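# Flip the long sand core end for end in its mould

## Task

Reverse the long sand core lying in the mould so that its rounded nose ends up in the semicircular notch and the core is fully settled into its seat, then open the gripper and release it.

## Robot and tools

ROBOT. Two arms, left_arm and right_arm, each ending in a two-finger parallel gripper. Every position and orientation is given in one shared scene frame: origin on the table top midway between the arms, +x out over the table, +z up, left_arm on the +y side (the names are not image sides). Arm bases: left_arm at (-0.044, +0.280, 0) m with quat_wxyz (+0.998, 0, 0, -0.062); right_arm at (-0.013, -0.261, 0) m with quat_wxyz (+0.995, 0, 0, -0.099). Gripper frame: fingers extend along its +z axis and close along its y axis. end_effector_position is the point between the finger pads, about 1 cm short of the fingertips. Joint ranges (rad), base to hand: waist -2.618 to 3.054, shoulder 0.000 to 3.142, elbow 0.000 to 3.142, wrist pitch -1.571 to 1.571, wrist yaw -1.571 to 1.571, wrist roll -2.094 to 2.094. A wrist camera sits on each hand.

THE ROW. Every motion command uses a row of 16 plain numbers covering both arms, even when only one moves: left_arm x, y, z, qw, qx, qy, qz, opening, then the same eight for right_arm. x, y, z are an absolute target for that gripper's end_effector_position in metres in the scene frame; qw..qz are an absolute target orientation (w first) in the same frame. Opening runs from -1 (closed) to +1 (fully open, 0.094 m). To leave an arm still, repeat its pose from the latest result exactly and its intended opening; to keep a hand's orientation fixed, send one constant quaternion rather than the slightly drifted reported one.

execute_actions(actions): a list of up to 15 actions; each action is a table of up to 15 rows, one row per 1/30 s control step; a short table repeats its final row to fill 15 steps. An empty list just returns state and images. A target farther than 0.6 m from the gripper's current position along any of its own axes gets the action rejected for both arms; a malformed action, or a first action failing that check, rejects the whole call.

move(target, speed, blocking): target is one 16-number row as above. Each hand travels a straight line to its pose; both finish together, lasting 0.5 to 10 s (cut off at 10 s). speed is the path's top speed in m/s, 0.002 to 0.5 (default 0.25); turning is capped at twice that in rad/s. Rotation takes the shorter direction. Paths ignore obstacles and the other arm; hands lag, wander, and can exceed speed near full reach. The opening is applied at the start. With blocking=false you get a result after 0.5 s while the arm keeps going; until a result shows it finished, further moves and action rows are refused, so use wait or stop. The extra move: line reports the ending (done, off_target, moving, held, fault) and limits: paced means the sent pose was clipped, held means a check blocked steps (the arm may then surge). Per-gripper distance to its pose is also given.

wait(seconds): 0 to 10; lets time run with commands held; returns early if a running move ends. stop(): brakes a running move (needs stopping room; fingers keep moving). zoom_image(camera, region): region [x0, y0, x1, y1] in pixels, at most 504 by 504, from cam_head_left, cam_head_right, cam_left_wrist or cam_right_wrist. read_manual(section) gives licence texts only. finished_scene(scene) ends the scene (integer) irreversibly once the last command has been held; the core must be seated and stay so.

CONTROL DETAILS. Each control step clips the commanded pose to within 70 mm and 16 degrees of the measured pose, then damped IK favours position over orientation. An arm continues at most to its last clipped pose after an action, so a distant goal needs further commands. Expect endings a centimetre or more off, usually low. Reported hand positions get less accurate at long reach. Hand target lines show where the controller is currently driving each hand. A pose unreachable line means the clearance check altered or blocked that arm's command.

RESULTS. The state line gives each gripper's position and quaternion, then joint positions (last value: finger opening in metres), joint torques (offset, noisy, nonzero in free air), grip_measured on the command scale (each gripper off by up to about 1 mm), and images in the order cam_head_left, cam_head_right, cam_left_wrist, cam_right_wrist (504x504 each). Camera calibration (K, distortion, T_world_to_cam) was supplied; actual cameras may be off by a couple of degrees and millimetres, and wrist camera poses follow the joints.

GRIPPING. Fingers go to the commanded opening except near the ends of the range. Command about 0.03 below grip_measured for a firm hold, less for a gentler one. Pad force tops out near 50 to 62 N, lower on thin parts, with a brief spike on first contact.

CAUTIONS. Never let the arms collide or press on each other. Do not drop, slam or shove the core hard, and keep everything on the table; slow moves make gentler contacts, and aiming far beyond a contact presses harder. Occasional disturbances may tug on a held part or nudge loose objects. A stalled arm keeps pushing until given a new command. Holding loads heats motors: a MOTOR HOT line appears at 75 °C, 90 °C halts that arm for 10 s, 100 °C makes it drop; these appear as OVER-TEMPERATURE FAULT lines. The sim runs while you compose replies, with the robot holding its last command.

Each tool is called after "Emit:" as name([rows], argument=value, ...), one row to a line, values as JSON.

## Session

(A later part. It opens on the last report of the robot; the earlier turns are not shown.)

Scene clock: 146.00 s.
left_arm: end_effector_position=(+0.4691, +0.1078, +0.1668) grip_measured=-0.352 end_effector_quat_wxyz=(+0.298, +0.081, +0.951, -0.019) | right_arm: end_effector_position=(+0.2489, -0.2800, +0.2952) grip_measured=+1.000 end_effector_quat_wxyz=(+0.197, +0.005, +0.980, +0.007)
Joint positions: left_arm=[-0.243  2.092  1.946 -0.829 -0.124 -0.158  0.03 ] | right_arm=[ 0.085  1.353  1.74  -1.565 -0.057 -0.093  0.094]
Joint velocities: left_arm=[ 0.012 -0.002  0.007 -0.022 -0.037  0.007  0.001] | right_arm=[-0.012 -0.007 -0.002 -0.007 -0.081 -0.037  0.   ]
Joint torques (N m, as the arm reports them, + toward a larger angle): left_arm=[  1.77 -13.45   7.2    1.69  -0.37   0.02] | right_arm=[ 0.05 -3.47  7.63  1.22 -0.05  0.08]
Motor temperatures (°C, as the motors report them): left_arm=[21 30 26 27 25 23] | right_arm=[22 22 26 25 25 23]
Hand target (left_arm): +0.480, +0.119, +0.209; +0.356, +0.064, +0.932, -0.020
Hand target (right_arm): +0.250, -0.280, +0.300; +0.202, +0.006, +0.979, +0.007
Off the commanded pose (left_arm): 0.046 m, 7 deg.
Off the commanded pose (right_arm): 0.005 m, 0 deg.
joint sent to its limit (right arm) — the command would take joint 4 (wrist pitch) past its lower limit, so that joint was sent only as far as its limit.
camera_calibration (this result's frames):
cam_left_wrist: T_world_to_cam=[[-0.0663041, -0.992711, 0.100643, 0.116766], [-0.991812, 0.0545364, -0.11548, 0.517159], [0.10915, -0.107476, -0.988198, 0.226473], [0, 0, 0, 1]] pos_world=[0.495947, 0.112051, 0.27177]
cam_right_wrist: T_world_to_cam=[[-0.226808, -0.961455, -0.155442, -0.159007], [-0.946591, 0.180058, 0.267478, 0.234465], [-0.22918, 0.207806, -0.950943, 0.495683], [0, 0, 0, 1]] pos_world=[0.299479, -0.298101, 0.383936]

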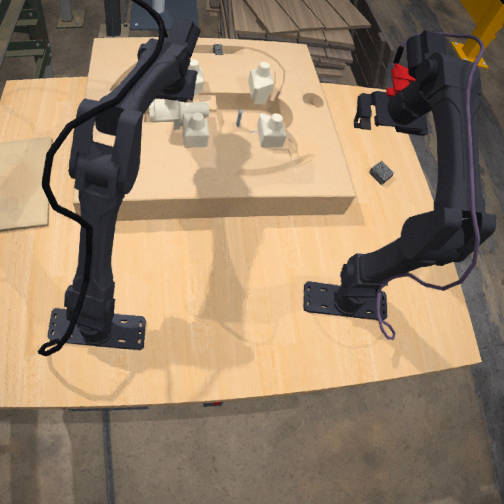

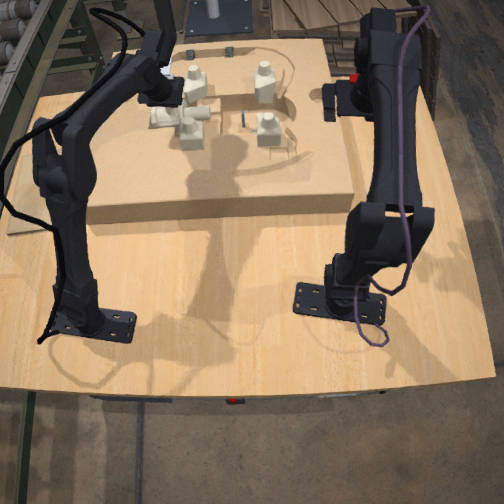

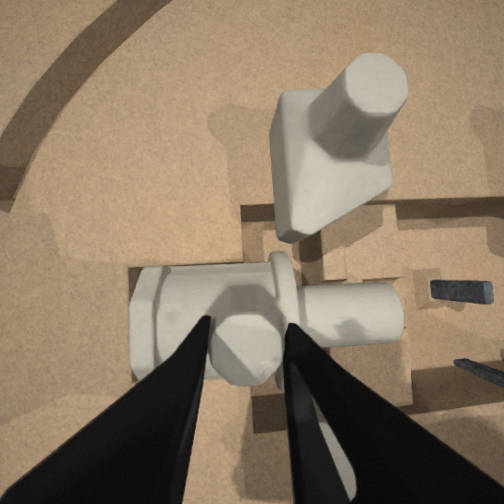

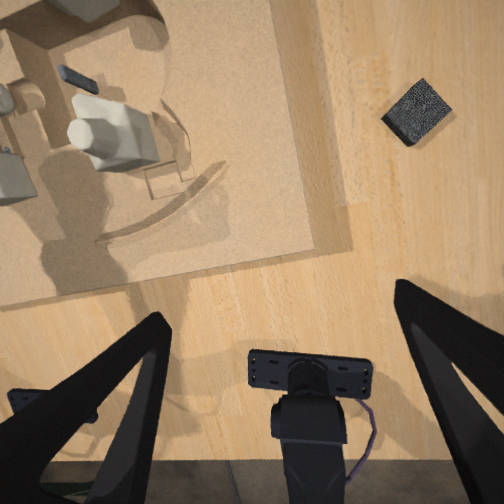

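Emit:
execute_actions([
  [[0.4835,0.117,0.211,0.3589,0.0641,0.9307,-0.0221,-0.45,0.25,-0.28,0.30,0.197,0.006,0.980,0.008,1],[0.484,0.117,0.213,0.3610,0.0638,0.9299,-0.0226,-0.45,0.25,-0.28,0.30,0.197,0.006,0.980,0.008,1],[0.4845,0.117,0.215,0.3631,0.0636,0.9291,-0.0230,-0.45,0.25,-0.28,0.30,0.197,0.006,0.980,0.008,1],[0.485,0.117,0.217,0.3653,0.0633,0.9283,-0.0234,-0.45,0.25,-0.28,0.30,0.197,0.006,0.980,0.008,1],[0.4855,0.117,0.219,0.3674,0.0631,0.9275,-0.0239,-0.45,0.25,-0.28,0.30,0.197,0.006,0.980,0.008,1],[0.486,0.117,0.221,0.3695,0.0628,0.9267,-0.0243,-0.45,0.25,-0.28,0.30,0.197,0.006,0.980,0.008,1],[0.4865,0.117,0.223,0.3717,0.0626,0.9259,-0.0248,-0.45,0.25,-0.28,0.30,0.197,0.006,0.980,0.008,1],[0.487,0.117,0.225,0.3738,0.0623,0.9251,-0.0252,-0.45,0.25,-0.28,0.30,0.197,0.006,0.980,0.008,1]],
  [[0.487,0.117,0.225,0.3738,0.0623,0.9251,-0.0252,-0.45,0.25,-0.28,0.30,0.197,0.006,0.980,0.008,1]],
])

Scene clock: 147.67 s.
left_arm: end_effector_position=(+0.4683, +0.1086, +0.1674) grip_measured=-0.352 end_effector_quat_wxyz=(+0.297, +0.081, +0.951, -0.019) | right_arm: end_effector_position=(+0.2489, -0.2800, +0.2952) grip_measured=+1.000 end_effector_quat_wxyz=(+0.197, +0.005, +0.980, +0.007)
Joint positions: left_arm=[-0.241  2.09   1.946 -0.833 -0.122 -0.158  0.03 ] | right_arm=[ 0.085  1.353  1.74  -1.565 -0.057 -0.093  0.094]
Joint velocities: left_arm=[ 0.007 -0.002 -0.002  0.022  0.066 -0.11  -0.   ] | right_arm=[ 0.002 -0.007 -0.012 -0.037  0.022 -0.022  0.   ]
Joint torques (N m, as the arm reports them, + toward a larger angle): left_arm=[  1.54 -14.2    8.99   1.74  -0.45   0.02] | right_arm=[ 0.13 -3.26  7.4   1.21  0.01  0.11]
Motor temperatures (°C, as the motors report them): left_arm=[21 31 26 27 25 23] | right_arm=[22 22 26 25 25 23]
Hand target (left_arm): +0.482, +0.119, +0.226; +0.373, +0.062, +0.925, -0.023
Hand target (right_arm): +0.250, -0.280, +0.300; +0.202, +0.006, +0.979, +0.007
Off the commanded pose (left_arm): 0.061 m, 10 deg.
Off the commanded pose (right_arm): 0.005 m, 0 deg.
joint sent to its limit (right arm) — the command would take joint 4 (wrist pitch) past its lower limit, so that joint was sent only as far as its limit.
camera_calibration (this result's frames):
cam_left_wrist: T_world_to_cam=[[-0.0658701, -0.992738, 0.100659, 0.117216], [-0.992101, 0.0543654, -0.113048, 0.516091], [0.106754, -0.10731, -0.988478, 0.228329], [0, 0, 0, 1]] pos_world=[0.49536, 0.112809, 0.272242]
cam_right_wrist: T_world_to_cam=[[-0.226808, -0.961455, -0.155442, -0.159007], [-0.946591, 0.180058, 0.267478, 0.234465], [-0.22918, 0.207806, -0.950943, 0.495683], [0, 0, 0, 1]] pos_world=[0.299479, -0.298101, 0.383936]

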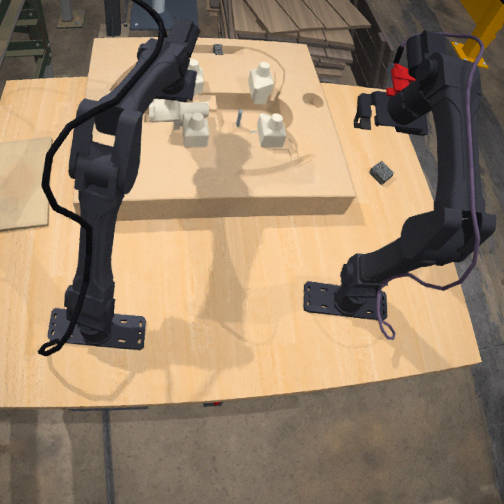

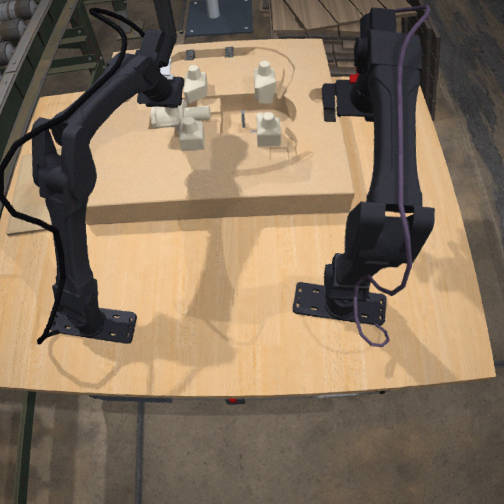

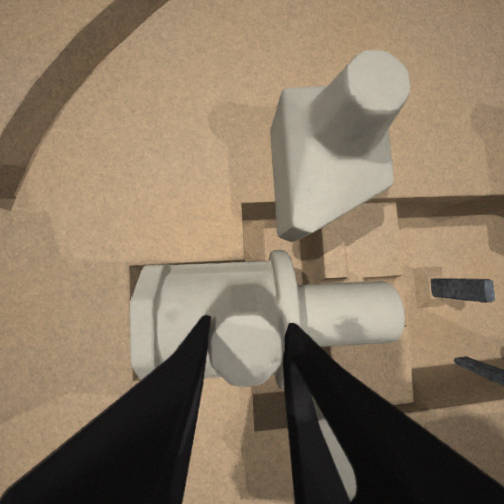

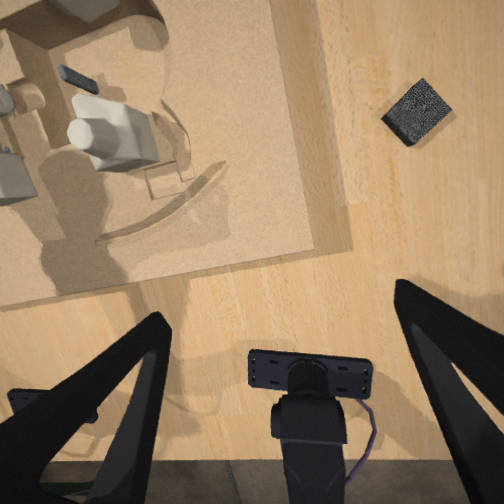

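Emit:
execute_actions([
  [[0.4875,0.118,0.2255,0.3738,0.0623,0.9251,-0.0252,-0.45,0.25,-0.28,0.30,0.197,0.006,0.980,0.008,1],[0.488,0.119,0.226,0.3738,0.0623,0.9251,-0.0252,-0.45,0.25,-0.28,0.30,0.197,0.006,0.980,0.008,1],[0.4885,0.120,0.2265,0.3738,0.0623,0.9251,-0.0252,-0.45,0.25,-0.28,0.30,0.197,0.006,0.980,0.008,1],[0.489,0.121,0.227,0.3738,0.0623,0.9251,-0.0252,-0.45,0.25,-0.28,0.30,0.197,0.006,0.980,0.008,1],[0.4895,0.121,0.2275,0.3738,0.0623,0.9251,-0.0252,-0.45,0.25,-0.28,0.30,0.197,0.006,0.980,0.008,1],[0.490,0.121,0.228,0.3738,0.0623,0.9251,-0.0252,-0.45,0.25,-0.28,0.30,0.197,0.006,0.980,0.008,1],[0.4905,0.121,0.2285,0.3738,0.0623,0.9251,-0.0252,-0.45,0.25,-0.28,0.30,0.197,0.006,0.980,0.008,1],[0.491,0.121,0.229,0.3738,0.0623,0.9251,-0.0252,-0.45,0.25,-0.28,0.30,0.197,0.006,0.980,0.008,1]],
  [[0.491,0.121,0.229,0.3738,0.0623,0.9251,-0.0252,-0.45,0.25,-0.28,0.30,0.197,0.006,0.980,0.008,1]],
])

Scene clock: 149.07 s.
left_arm: end_effector_position=(+0.4687, +0.1098, +0.1671) grip_measured=-0.352 end_effector_quat_wxyz=(+0.296, +0.083, +0.951, -0.023) | right_arm: end_effector_position=(+0.2489, -0.2800, +0.2952) grip_measured=+1.000 end_effector_quat_wxyz=(+0.197, +0.005, +0.980, +0.007)
Joint positions: left_arm=[-0.235  2.09   1.946 -0.834 -0.11  -0.151  0.03 ] | right_arm=[ 0.085  1.353  1.74  -1.565 -0.057 -0.093  0.094]
Joint velocities: left_arm=[ 0.007 -0.002 -0.007 -0.095  0.037  0.007  0.   ] | right_arm=[-0.012 -0.002 -0.012 -0.037 -0.051 -0.037  0.   ]
Joint torques (N m, as the arm reports them, + toward a larger angle): left_arm=[  2.13 -13.7   11.34   1.65  -0.48   0.04] | right_arm=[ 0.01 -3.4   7.55  1.21 -0.01  0.07]
Motor temperatures (°C, as the motors report them): left_arm=[21 31 26 27 25 23] | right_arm=[22 22 26 25 25 23]
Hand target (left_arm): +0.485, +0.123, +0.230; +0.374, +0.062, +0.925, -0.023
Hand target (right_arm): +0.250, -0.280, +0.300; +0.202, +0.006, +0.979, +0.007
Off the commanded pose (left_arm): 0.067 m, 10 deg.
Off the commanded pose (right_arm): 0.005 m, 0 deg.
joint sent to its limit (right arm) — the command would take joint 4 (wrist pitch) past its lower limit, so that joint was sent only as far as its limit.
camera_calibration (this result's frames):
cam_left_wrist: T_world_to_cam=[[-0.0713608, -0.991712, 0.106838, 0.119905], [-0.992153, 0.0595485, -0.109941, 0.51531], [0.102668, -0.113845, -0.988179, 0.230736], [0, 0, 0, 1]] pos_world=[0.496133, 0.114494, 0.271852]
cam_right_wrist: T_world_to_cam=[[-0.226808, -0.961455, -0.155442, -0.159007], [-0.946591, 0.180058, 0.267478, 0.234465], [-0.22918, 0.207806, -0.950943, 0.495683], [0, 0, 0, 1]] pos_world=[0.299479, -0.298101, 0.383936]

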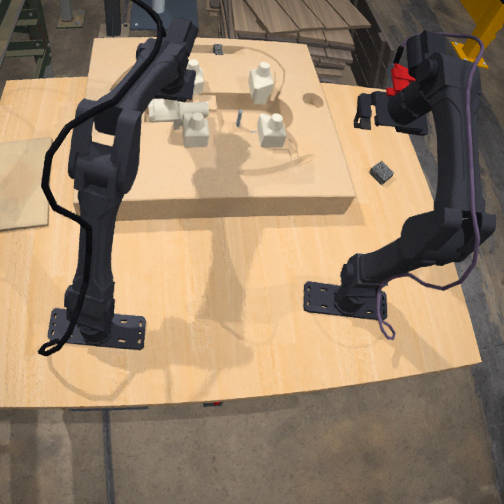

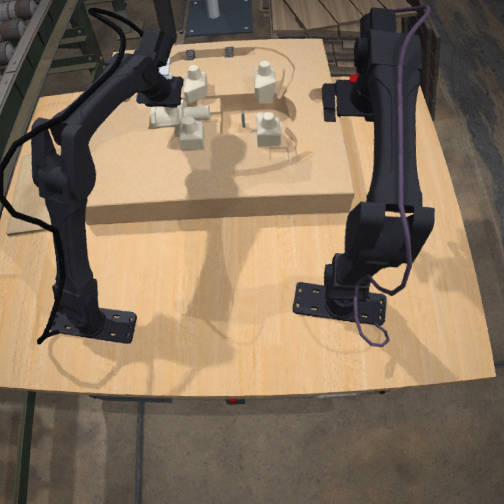

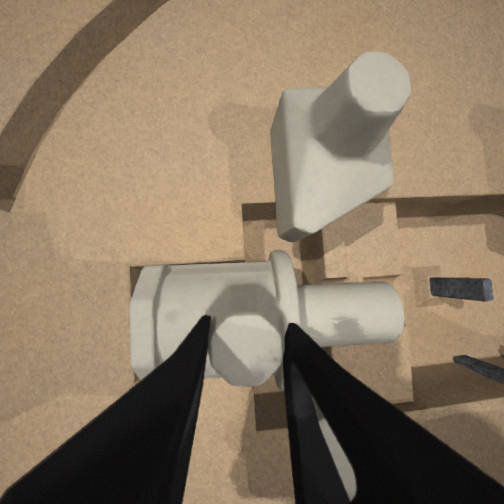

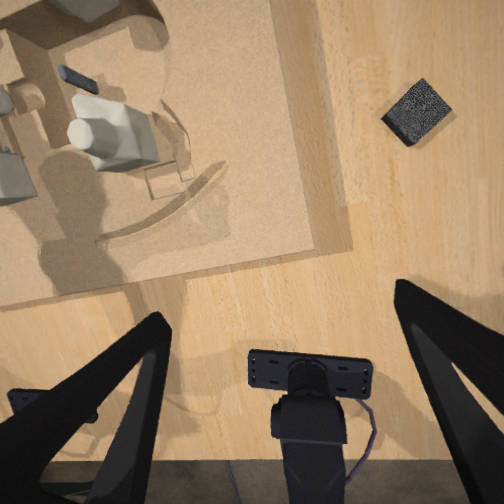

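Emit:
zoom_image(camera="cam_right_wrist", region=[0, 50, 80, 150])

Region (0, 50, 80, 150) of cam_right_wrist's 504x504 image, scaled by 5.040, with more detail than that image has; it fills the left 403 columns of this view, and the rest is white.

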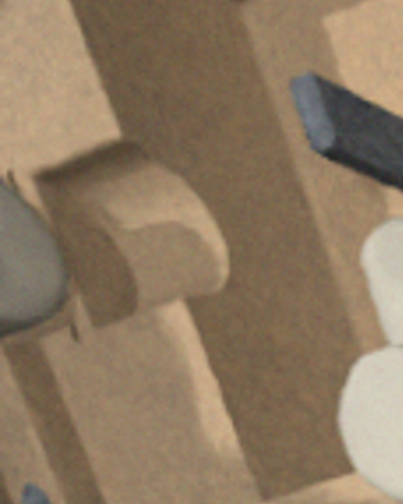

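Emit:
execute_actions([
  [[0.4915,0.119,0.2295,0.3802,0.0621,0.9225,-0.0256,-0.45,0.25,-0.28,0.30,0.197,0.006,0.980,0.008,1],[0.492,0.117,0.230,0.3866,0.0619,0.9198,-0.0260,-0.45,0.25,-0.28,0.30,0.197,0.006,0.980,0.008,1],[0.4925,0.115,0.2305,0.3930,0.0617,0.9170,-0.0265,-0.45,0.25,-0.28,0.30,0.197,0.006,0.980,0.008,1],[0.493,0.114,0.231,0.3994,0.0615,0.9142,-0.0269,-0.45,0.25,-0.28,0.30,0.197,0.006,0.980,0.008,1],[0.493,0.114,0.231,0.4058,0.0613,0.9114,-0.0273,-0.45,0.25,-0.28,0.30,0.197,0.006,0.980,0.008,1]],
  [[0.493,0.114,0.231,0.4058,0.0613,0.9114,-0.0273,-0.45,0.25,-0.28,0.30,0.197,0.006,0.980,0.008,1]],
])

Scene clock: 151.47 s.
left_arm: end_effector_position=(+0.4683, +0.1138, +0.1673) grip_measured=-0.352 end_effector_quat_wxyz=(+0.309, +0.078, +0.948, -0.017) | right_arm: end_effector_position=(+0.2489, -0.2800, +0.2952) grip_measured=+1.000 end_effector_quat_wxyz=(+0.197, +0.005, +0.980, +0.007)
Joint positions: left_arm=[-0.235  2.059  1.885 -0.779 -0.13  -0.152  0.03 ] | right_arm=[ 0.085  1.353  1.74  -1.565 -0.057 -0.093  0.094]
Joint velocities: left_arm=[-0.002  0.002  0.002  0.022 -0.037 -0.066 -0.   ] | right_arm=[ 0.002  0.007 -0.017  0.051 -0.051 -0.007  0.   ]
Joint torques (N m, as the arm reports them, + toward a larger angle): left_arm=[  0.39 -14.44   8.23   2.12  -0.55  -0.02] | right_arm=[ 0.21 -3.41  7.83  1.22 -0.01  0.06]
Motor temperatures (°C, as the motors report them): left_arm=[21 31 26 27 25 23] | right_arm=[22 22 26 25 25 23]
Hand target (left_arm): +0.485, +0.116, +0.233; +0.403, +0.060, +0.913, -0.025
Hand target (right_arm): +0.250, -0.280, +0.300; +0.202, +0.006, +0.979, +0.007
Off the commanded pose (left_arm): 0.068 m, 12 deg.
Off the commanded pose (right_arm): 0.005 m, 0 deg.
joint sent to its limit (right arm) — the command would take joint 4 (wrist pitch) past its lower limit, so that joint was sent only as far as its limit.
camera_calibration (this result's frames):
cam_left_wrist: T_world_to_cam=[[-0.0623892, -0.993229, 0.0979974, 0.121296], [-0.989186, 0.0484778, -0.138422, 0.519387], [0.132734, -0.105574, -0.985513, 0.215967], [0, 0, 0, 1]] pos_world=[0.492672, 0.118097, 0.272846]
cam_right_wrist: T_world_to_cam=[[-0.226808, -0.961455, -0.155442, -0.159007], [-0.946591, 0.180058, 0.267478, 0.234465], [-0.22918, 0.207806, -0.950943, 0.495683], [0, 0, 0, 1]] pos_world=[0.299479, -0.298101, 0.383936]

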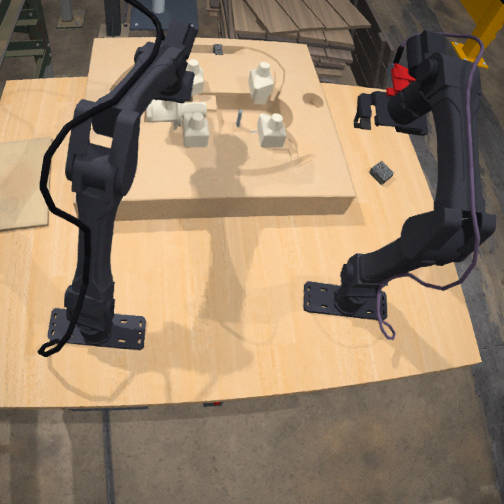

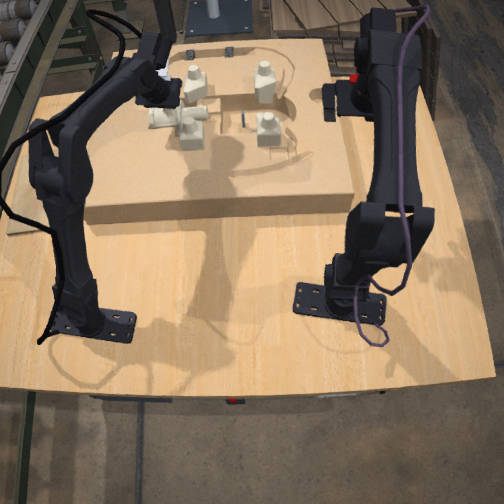

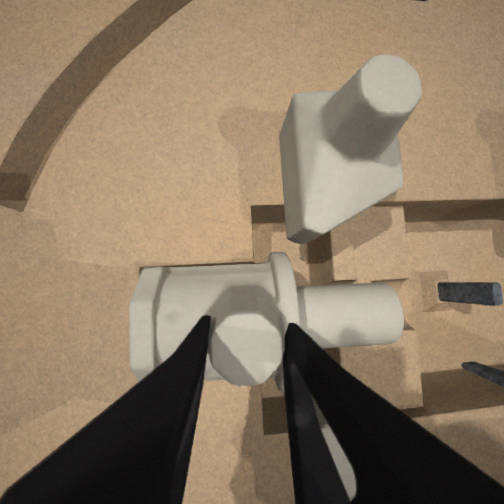

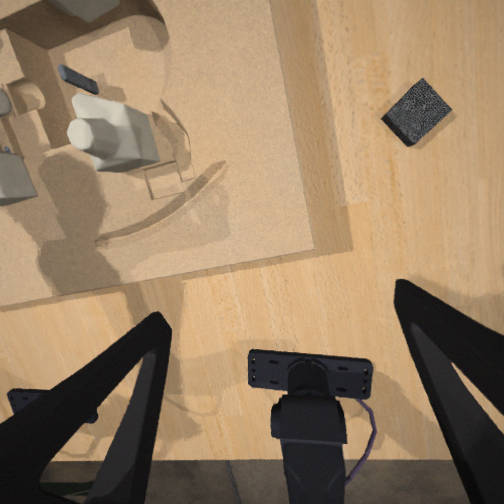

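Emit:
execute_actions([
  [[0.493,0.115,0.231,0.4058,0.0613,0.9114,-0.0273,-0.45,0.25,-0.28,0.30,0.197,0.006,0.980,0.008,1],[0.493,0.116,0.231,0.4058,0.0613,0.9114,-0.0273,-0.45,0.25,-0.28,0.30,0.197,0.006,0.980,0.008,1],[0.493,0.117,0.231,0.4058,0.0613,0.9114,-0.0273,-0.45,0.25,-0.28,0.30,0.197,0.006,0.980,0.008,1],[0.493,0.118,0.231,0.4058,0.0613,0.9114,-0.0273,-0.45,0.25,-0.28,0.30,0.197,0.006,0.980,0.008,1],[0.493,0.119,0.231,0.4058,0.0613,0.9114,-0.0273,-0.45,0.25,-0.28,0.30,0.197,0.006,0.980,0.008,1],[0.493,0.120,0.231,0.4058,0.0613,0.9114,-0.0273,-0.45,0.25,-0.28,0.30,0.197,0.006,0.980,0.008,1],[0.493,0.121,0.231,0.4058,0.0613,0.9114,-0.0273,-0.45,0.25,-0.28,0.30,0.197,0.006,0.980,0.008,1]],
  [[0.493,0.121,0.231,0.4058,0.0613,0.9114,-0.0273,-0.45,0.25,-0.28,0.30,0.197,0.006,0.980,0.008,1]],
])

Emit:
zoom_image(camera="cam_right_wrist", region=[0, 50, 80, 150])

Scene clock: 152.97 s.
left_arm: end_effector_position=(+0.4686, +0.1181, +0.1672) grip_measured=-0.352 end_effector_quat_wxyz=(+0.312, +0.077, +0.947, -0.015) | right_arm: end_effector_position=(+0.2489, -0.2800, +0.2952) grip_measured=+1.000 end_effector_quat_wxyz=(+0.197, +0.005, +0.980, +0.007)
Joint positions: left_arm=[-0.227  2.049  1.868 -0.766 -0.13  -0.145  0.03 ] | right_arm=[ 0.085  1.353  1.74  -1.565 -0.057 -0.093  0.094]
Joint velocities: left_arm=[ 0.017 -0.002  0.012  0.007 -0.022  0.022 -0.001] | right_arm=[-0.012 -0.002 -0.007  0.022 -0.007 -0.007  0.   ]
Joint torques (N m, as the arm reports them, + toward a larger angle): left_arm=[  1.08 -14.49   8.3    2.11  -0.41   0.05] | right_arm=[-0.1  -3.4   7.53  1.2   0.    0.08]
Motor temperatures (°C, as the motors report them): left_arm=[21 32 26 28 25 23] | right_arm=[22 22 26 25 25 23]
Hand target (left_arm): +0.486, +0.123, +0.233; +0.404, +0.061, +0.912, -0.025
Hand target (right_arm): +0.250, -0.280, +0.300; +0.202, +0.006, +0.979, +0.007
Off the commanded pose (left_arm): 0.068 m, 12 deg.
Off the commanded pose (right_arm): 0.005 m, 0 deg.
joint sent to its limit (right arm) — the command would take joint 4 (wrist pitch) past its lower limit, so that joint was sent only as far as its limit.
camera_calibration (this result's frames):
cam_left_wrist: T_world_to_cam=[[-0.060548, -0.993518, 0.0962056, 0.125101], [-0.988601, 0.0463779, -0.143241, 0.520258], [0.13785, -0.103782, -0.985001, 0.213589], [0, 0, 0, 1]] pos_world=[0.492458, 0.122329, 0.272872]
cam_right_wrist: T_world_to_cam=[[-0.226808, -0.961455, -0.155442, -0.159007], [-0.946591, 0.180058, 0.267478, 0.234465], [-0.22918, 0.207806, -0.950943, 0.495683], [0, 0, 0, 1]] pos_world=[0.299479, -0.298101, 0.383936]

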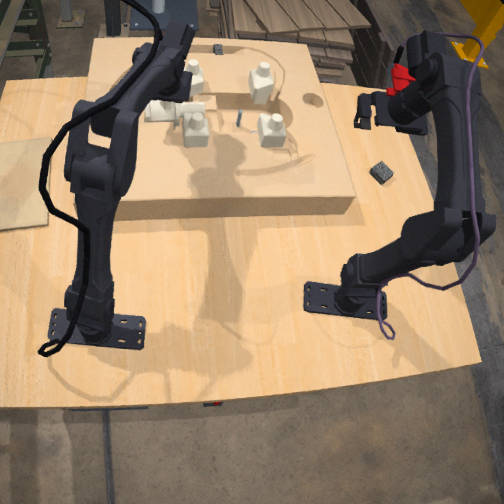

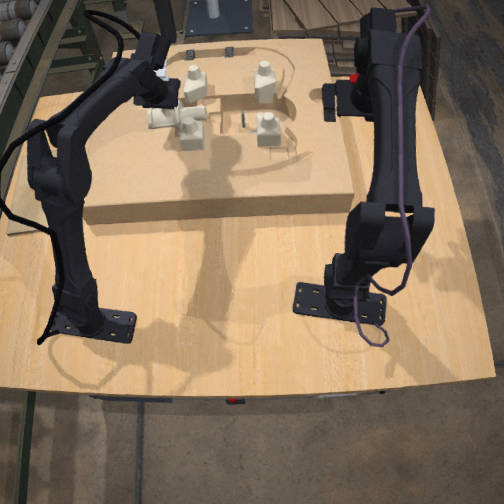

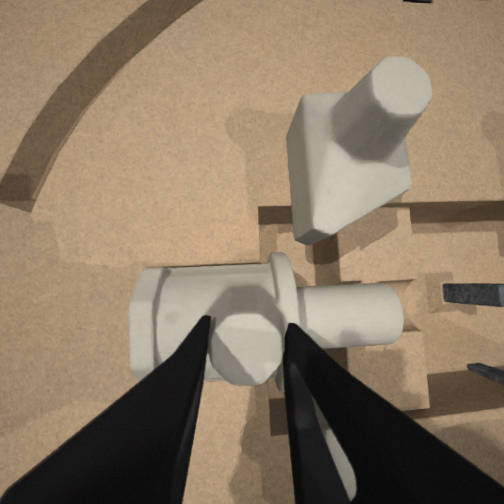

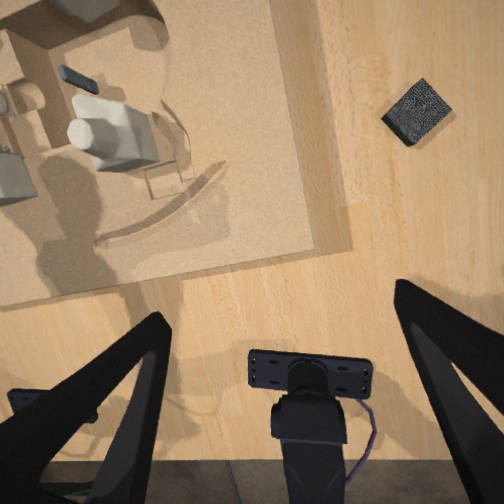

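Region (0, 50, 80, 150) of cam_right_wrist's 504x504 image, scaled by 5.040, with more detail than that image has; it fills the left 403 columns of this view, and the rest is white.

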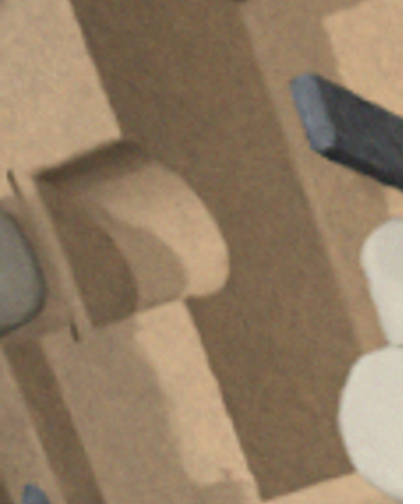

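Emit:
execute_actions([
  [[0.4915,0.121,0.2275,0.4000,0.0625,0.9139,-0.0263,-0.45,0.25,-0.28,0.30,0.197,0.006,0.980,0.008,1],[0.490,0.121,0.224,0.3942,0.0637,0.9164,-0.0254,-0.45,0.25,-0.28,0.30,0.197,0.006,0.980,0.008,1],[0.4885,0.121,0.2205,0.3884,0.0649,0.9188,-0.0245,-0.45,0.25,-0.28,0.30,0.197,0.006,0.980,0.008,1],[0.487,0.121,0.217,0.3826,0.0661,0.9212,-0.0236,-0.45,0.25,-0.28,0.30,0.197,0.006,0.980,0.008,1],[0.4855,0.121,0.2135,0.3768,0.0673,0.9235,-0.0227,-0.45,0.25,-0.28,0.30,0.197,0.006,0.980,0.008,1],[0.484,0.121,0.210,0.3710,0.0685,0.9258,-0.0218,-0.45,0.25,-0.28,0.30,0.197,0.006,0.980,0.008,1],[0.4825,0.120,0.2065,0.3652,0.0697,0.9281,-0.0209,-0.45,0.25,-0.28,0.30,0.197,0.006,0.980,0.008,1],[0.481,0.120,0.203,0.3594,0.0709,0.9303,-0.0200,-0.45,0.25,-0.28,0.30,0.197,0.006,0.980,0.008,1],[0.4795,0.120,0.1995,0.3536,0.0721,0.9324,-0.0191,-0.45,0.25,-0.28,0.30,0.197,0.006,0.980,0.008,1],[0.478,0.119,0.196,0.3478,0.0733,0.9345,-0.0182,-0.45,0.25,-0.28,0.30,0.197,0.006,0.980,0.008,1],[0.4765,0.119,0.1925,0.3420,0.0745,0.9366,-0.0173,-0.45,0.25,-0.28,0.30,0.197,0.006,0.980,0.008,1],[0.475,0.119,0.189,0.3362,0.0757,0.9386,-0.0164,-0.45,0.25,-0.28,0.30,0.197,0.006,0.980,0.008,1],[0.4735,0.119,0.1855,0.3300,0.0765,0.9408,-0.0155,-0.45,0.25,-0.28,0.30,0.197,0.006,0.980,0.008,1]],
  [[0.4735,0.119,0.1855,0.3300,0.0765,0.9408,-0.0155,-0.36,0.25,-0.28,0.30,0.197,0.006,0.980,0.008,1],[0.4735,0.119,0.1855,0.3300,0.0765,0.9408,-0.0155,-0.34,0.25,-0.28,0.30,0.197,0.006,0.980,0.008,1],[0.4735,0.119,0.1855,0.3300,0.0765,0.9408,-0.0155,-0.32,0.25,-0.28,0.30,0.197,0.006,0.980,0.008,1],[0.4735,0.119,0.1855,0.3300,0.0765,0.9408,-0.0155,-0.30,0.25,-0.28,0.30,0.197,0.006,0.980,0.008,1],[0.4735,0.119,0.1855,0.3300,0.0765,0.9408,-0.0155,-0.28,0.25,-0.28,0.30,0.197,0.006,0.980,0.008,1],[0.4735,0.119,0.1855,0.3300,0.0765,0.9408,-0.0155,-0.26,0.25,-0.28,0.30,0.197,0.006,0.980,0.008,1],[0.4735,0.119,0.1855,0.3300,0.0765,0.9408,-0.0155,-0.24,0.25,-0.28,0.30,0.197,0.006,0.980,0.008,1],[0.4735,0.119,0.1855,0.3300,0.0765,0.9408,-0.0155,-0.22,0.25,-0.28,0.30,0.197,0.006,0.980,0.008,1],[0.4735,0.119,0.1855,0.3300,0.0765,0.9408,-0.0155,-0.20,0.25,-0.28,0.30,0.197,0.006,0.980,0.008,1],[0.4735,0.119,0.1855,0.3300,0.0765,0.9408,-0.0155,-0.18,0.25,-0.28,0.30,0.197,0.006,0.980,0.008,1],[0.4735,0.119,0.1855,0.3300,0.0765,0.9408,-0.0155,-0.16,0.25,-0.28,0.30,0.197,0.006,0.980,0.008,1],[0.4735,0.119,0.1855,0.3300,0.0765,0.9408,-0.0155,-0.14,0.25,-0.28,0.30,0.197,0.006,0.980,0.008,1],[0.4735,0.119,0.1855,0.3300,0.0765,0.9408,-0.0155,-0.12,0.25,-0.28,0.30,0.197,0.006,0.980,0.008,1],[0.4735,0.119,0.1855,0.3300,0.0765,0.9408,-0.0155,-0.10,0.25,-0.28,0.30,0.197,0.006,0.980,0.008,1],[0.4735,0.119,0.1855,0.3300,0.0765,0.9408,-0.0155,-0.08,0.25,-0.28,0.30,0.197,0.006,0.980,0.008,1]],
  [[0.4735,0.119,0.1855,0.3300,0.0765,0.9408,-0.0155,-0.06,0.25,-0.28,0.30,0.197,0.006,0.980,0.008,1],[0.4735,0.119,0.1855,0.3300,0.0765,0.9408,-0.0155,-0.04,0.25,-0.28,0.30,0.197,0.006,0.980,0.008,1],[0.4735,0.119,0.1855,0.3300,0.0765,0.9408,-0.0155,-0.02,0.25,-0.28,0.30,0.197,0.006,0.980,0.008,1],[0.4735,0.119,0.1855,0.3300,0.0765,0.9408,-0.0155,0.0,0.25,-0.28,0.30,0.197,0.006,0.980,0.008,1],[0.4735,0.119,0.1855,0.3300,0.0765,0.9408,-0.0155,0.03,0.25,-0.28,0.30,0.197,0.006,0.980,0.008,1],[0.4735,0.119,0.1855,0.3300,0.0765,0.9408,-0.0155,0.06,0.25,-0.28,0.30,0.197,0.006,0.980,0.008,1],[0.4735,0.119,0.1855,0.3300,0.0765,0.9408,-0.0155,0.09,0.25,-0.28,0.30,0.197,0.006,0.980,0.008,1],[0.4735,0.119,0.1855,0.3300,0.0765,0.9408,-0.0155,0.12,0.25,-0.28,0.30,0.197,0.006,0.980,0.008,1],[0.4735,0.119,0.1855,0.3300,0.0765,0.9408,-0.0155,0.15,0.25,-0.28,0.30,0.197,0.006,0.980,0.008,1],[0.4735,0.119,0.1855,0.3300,0.0765,0.9408,-0.0155,0.18,0.25,-0.28,0.30,0.197,0.006,0.980,0.008,1],[0.4735,0.119,0.1855,0.3300,0.0765,0.9408,-0.0155,0.21,0.25,-0.28,0.30,0.197,0.006,0.980,0.008,1],[0.4735,0.119,0.1855,0.3300,0.0765,0.9408,-0.0155,0.25,0.25,-0.28,0.30,0.197,0.006,0.980,0.008,1]],
])

Emit:
zoom_image(camera="cam_right_wrist", region=[0, 50, 80, 150])

Scene clock: 156.20 s.
left_arm: end_effector_position=(+0.4674, +0.1184, +0.1663) grip_measured=+0.248 end_effector_quat_wxyz=(+0.309, +0.081, +0.948, -0.014) | right_arm: end_effector_position=(+0.2489, -0.2800, +0.2952) grip_measured=+1.000 end_effector_quat_wxyz=(+0.197, +0.005, +0.980, +0.007)
Joint positions: left_arm=[-0.227  2.049  1.868 -0.773 -0.129 -0.139  0.059] | right_arm=[ 0.085  1.353  1.74  -1.565 -0.057 -0.093  0.094]
Joint velocities: left_arm=[-0.007 -0.007  0.007  0.007  0.007 -0.022  0.001] | right_arm=[ 0.012  0.007 -0.007  0.007 -0.007  0.007  0.   ]
Joint torques (N m, as the arm reports them, + toward a larger angle): left_arm=[  0.19 -10.4    9.64   1.28  -0.2   -0.01] | right_arm=[ 0.01 -3.44  7.69  1.22 -0.04  0.05]
Motor temperatures (°C, as the motors report them): left_arm=[21 32 26 28 25 23] | right_arm=[22 22 26 25 25 23]
Hand target (left_arm): +0.473, +0.119, +0.186; +0.330, +0.077, +0.941, -0.015
Hand target (right_arm): +0.250, -0.280, +0.300; +0.202, +0.006, +0.979, +0.007
Off the commanded pose (left_arm): 0.020 m, 3 deg.
Off the commanded pose (right_arm): 0.005 m, 0 deg.
joint sent to its limit (right arm) — the command would take joint 4 (wrist pitch) past its lower limit, so that joint was sent only as far as its limit.
camera_calibration (this result's frames):
cam_left_wrist: T_world_to_cam=[[-0.0655449, -0.993628, 0.091688, 0.128466], [-0.989157, 0.052597, -0.137121, 0.517349], [0.131425, -0.0996814, -0.986302, 0.215588], [0, 0, 0, 1]] pos_world=[0.491826, 0.121927, 0.271796]
cam_right_wrist: T_world_to_cam=[[-0.226808, -0.961455, -0.155442, -0.159007], [-0.946591, 0.180058, 0.267478, 0.234465], [-0.22918, 0.207806, -0.950943, 0.495683], [0, 0, 0, 1]] pos_world=[0.299479, -0.298101, 0.383936]

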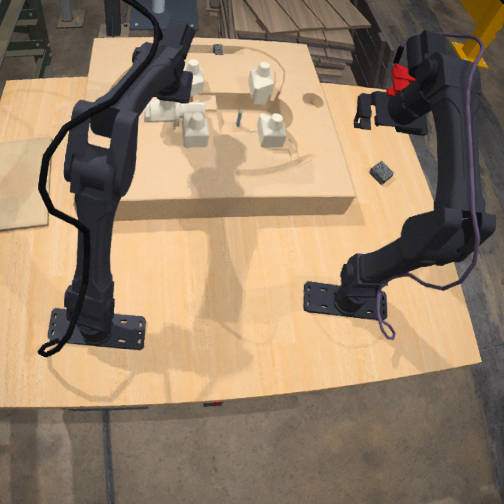

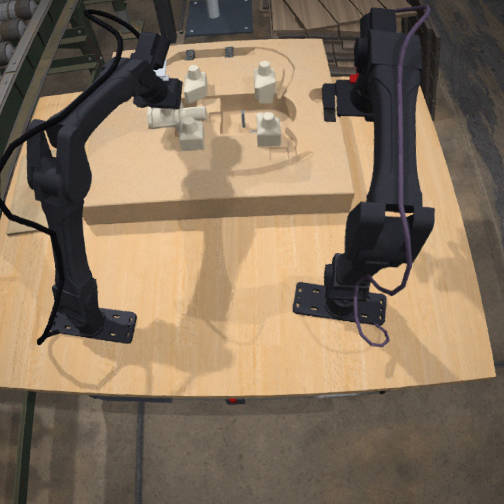

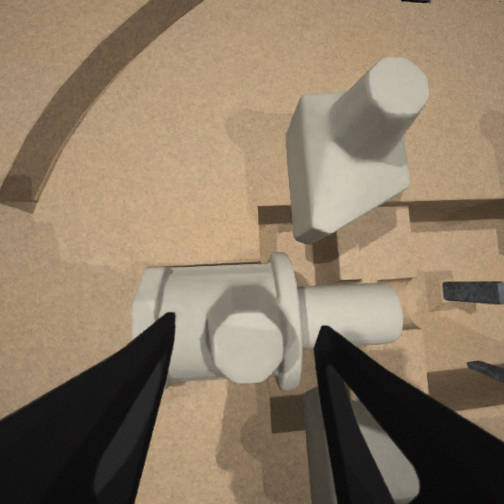

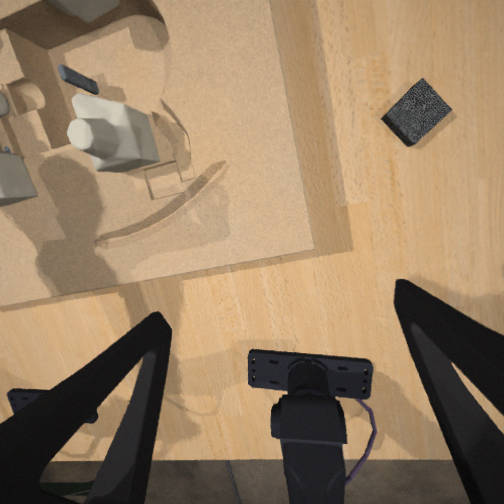

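Region (0, 50, 80, 150) of cam_right_wrist's 504x504 image, scaled by 5.040, with more detail than that image has; it fills the left 403 columns of this view, and the rest is white.

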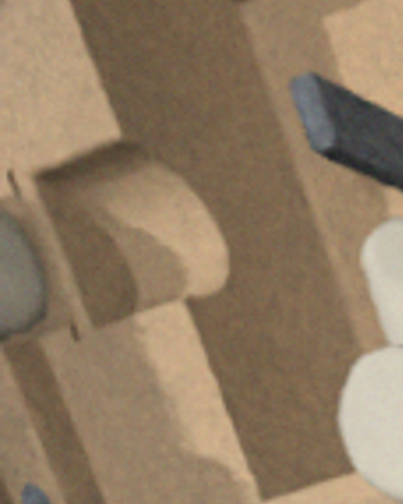

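Emit:
move(target=[0.455,0.11,0.25,0.3100,0.0700,0.9481,-0.0120,0.25,0.25,-0.28,0.30,0.197,0.006,0.980,0.008,1], speed=0.15)

Emit:
move(target=[0.43,0.0,0.24,0.3054,0.2060,0.9275,-0.0678,-0.9,0.25,-0.28,0.30,0.197,0.006,0.980,0.008,1], speed=0.15)

Scene clock: 158.83 s.
left_arm: end_effector_position=(+0.4520, +0.1125, +0.2389) grip_measured=+0.248 end_effector_quat_wxyz=(+0.299, +0.072, +0.952, -0.012) | right_arm: end_effector_position=(+0.2489, -0.2800, +0.2952) grip_measured=+1.000 end_effector_quat_wxyz=(+0.197, +0.005, +0.980, +0.007)
Joint positions: left_arm=[-0.254  2.099  2.254 -1.134 -0.148 -0.181  0.059] | right_arm=[ 0.085  1.353  1.74  -1.565 -0.057 -0.093  0.094]
Joint velocities: left_arm=[ 0.007  0.012  0.007 -0.007 -0.037  0.007  0.001] | right_arm=[-0.007 -0.007 -0.007 -0.022  0.007  0.037  0.   ]
Joint torques (N m, as the arm reports them, + toward a larger angle): left_arm=[-0.61 -9.44  9.41  1.17 -0.22 -0.07] | right_arm=[-0.08 -3.43  7.71  1.16 -0.02  0.04]
Motor temperatures (°C, as the motors report them): left_arm=[21 31 26 28 25 23] | right_arm=[22 22 26 25 25 23]
Hand target (left_arm): +0.453, +0.111, +0.250; +0.310, +0.070, +0.948, -0.013
Hand target (right_arm): +0.250, -0.280, +0.300; +0.202, +0.006, +0.979, +0.007
Off the commanded pose (left_arm): 0.012 m, 1 deg.
Off the commanded pose (right_arm): 0.005 m, 0 deg.
joint sent to its limit (right arm) — the command would take joint 4 (wrist pitch) past its lower limit, so that joint was sent only as far as its limit.
move: off_target (left_arm)
camera_calibration (this result's frames):
cam_left_wrist: T_world_to_cam=[[-0.0460366, -0.9946, 0.0930108, 0.105894], [-0.992624, 0.0350928, -0.116047, 0.510976], [0.112157, -0.0976671, -0.988879, 0.297763], [0, 0, 0, 1]] pos_world=[0.478686, 0.116472, 0.343899]
cam_right_wrist: T_world_to_cam=[[-0.226808, -0.961455, -0.155442, -0.159007], [-0.946591, 0.180058, 0.267478, 0.234465], [-0.22918, 0.207806, -0.950943, 0.495683], [0, 0, 0, 1]] pos_world=[0.299479, -0.298101, 0.383936]

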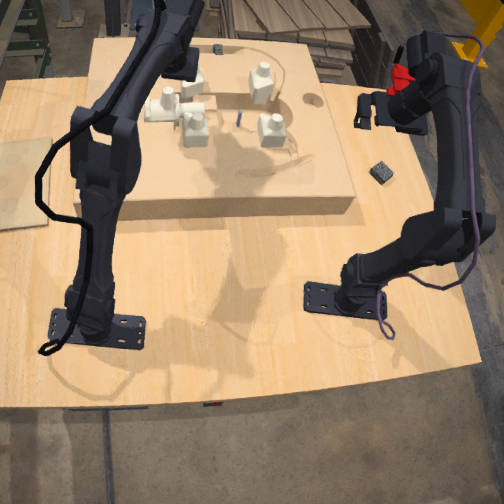

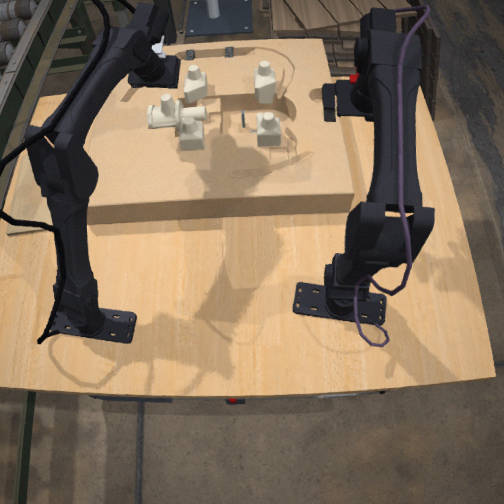

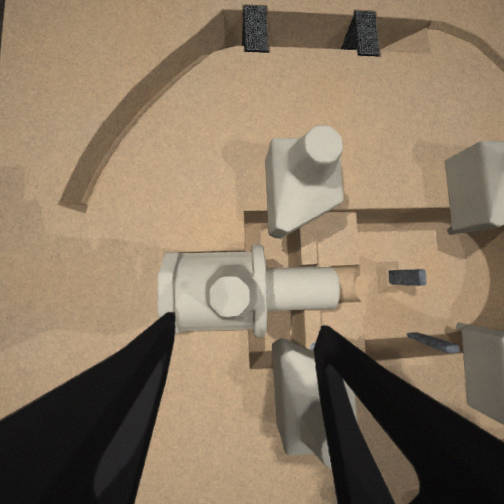

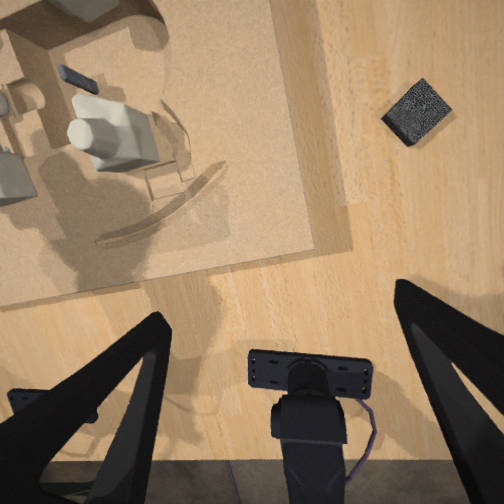

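Scene clock: 160.23 s.
left_arm: end_effector_position=(+0.4274, +0.0027, +0.2330) grip_measured=-0.898 end_effector_quat_wxyz=(+0.298, +0.203, +0.931, -0.065) | right_arm: end_effector_position=(+0.2489, -0.2800, +0.2952) grip_measured=+1.000 end_effector_quat_wxyz=(+0.197, +0.005, +0.980, +0.007)
Joint positions: left_arm=[-0.434  2.189  2.364 -1.129 -0.074 -0.105  0.005] | right_arm=[ 0.085  1.353  1.74  -1.565 -0.057 -0.093  0.094]
Joint velocities: left_arm=[ 0.002 -0.002 -0.002 -0.022 -0.022 -0.095  0.001] | right_arm=[-0.002  0.012 -0.002  0.022 -0.022  0.051  0.   ]
Joint torques (N m, as the arm reports them, + toward a larger angle): left_arm=[-0.15 -9.57  9.39  1.21  0.01  0.01] | right_arm=[ 0.03 -3.43  7.47  1.18  0.01  0.04]
Motor temperatures (°C, as the motors report them): left_arm=[21 31 26 28 25 23] | right_arm=[22 22 26 25 25 23]
Hand target (left_arm): +0.429, +0.000, +0.240; +0.306, +0.206, +0.927, -0.069
Hand target (right_arm): +0.250, -0.280, +0.300; +0.202, +0.006, +0.979, +0.007
Off the commanded pose (left_arm): 0.008 m, 1 deg.
Off the commanded pose (right_arm): 0.005 m, 0 deg.
joint sent to its limit (right arm) — the command would take joint 4 (wrist pitch) past its lower limit, so that joint was sent only as far as its limit.
move: done
camera_calibration (this result's frames):
cam_left_wrist: T_world_to_cam=[[-0.323013, -0.939412, 0.114748, 0.109329], [-0.942713, 0.308698, -0.126484, 0.469995], [0.0833976, -0.14903, -0.985309, 0.295523], [0, 0, 0, 1]] pos_world=[0.453739, 0.00165992, 0.338083]
cam_right_wrist: T_world_to_cam=[[-0.226808, -0.961455, -0.155442, -0.159007], [-0.946591, 0.180058, 0.267478, 0.234465], [-0.22918, 0.207806, -0.950943, 0.495683], [0, 0, 0, 1]] pos_world=[0.299479, -0.298101, 0.383936]

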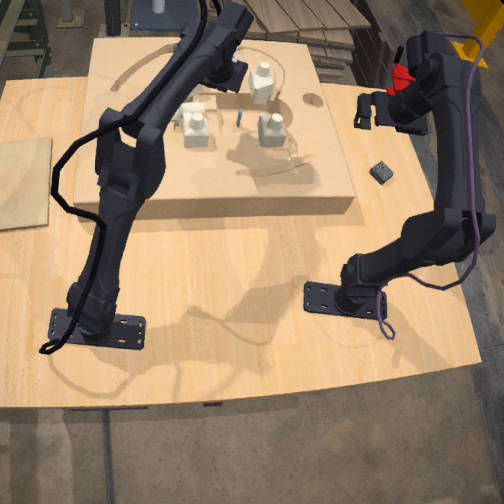

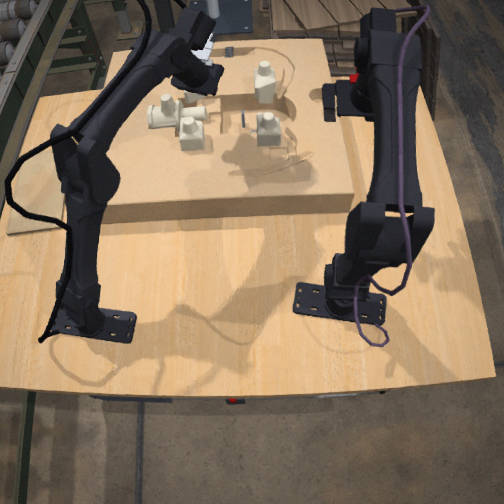

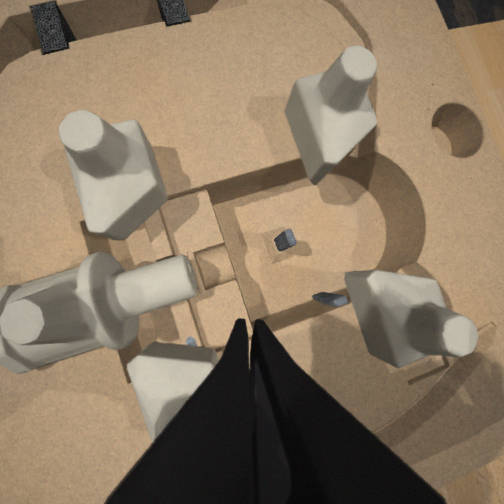

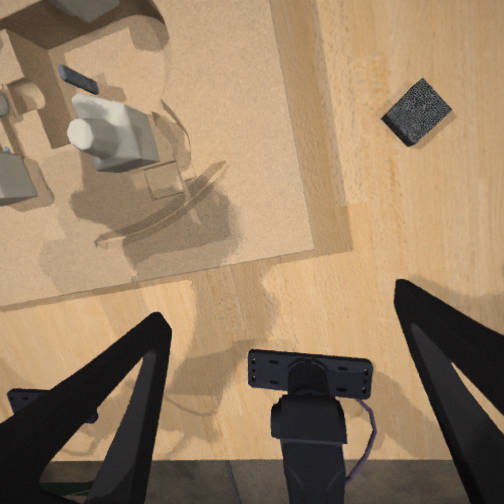

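Emit:
zoom_image(camera="cam_left_wrist", region=[100, 200, 260, 340])

Region (100, 200, 260, 340) of cam_left_wrist's 504x504 image, scaled by 3.150, with more detail than that image has; it fills the top 441 rows of this view, and the rest is white.

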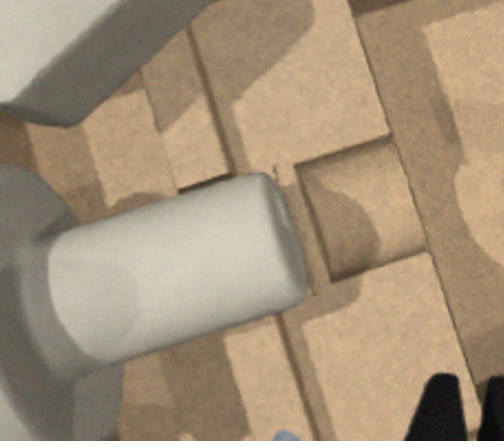

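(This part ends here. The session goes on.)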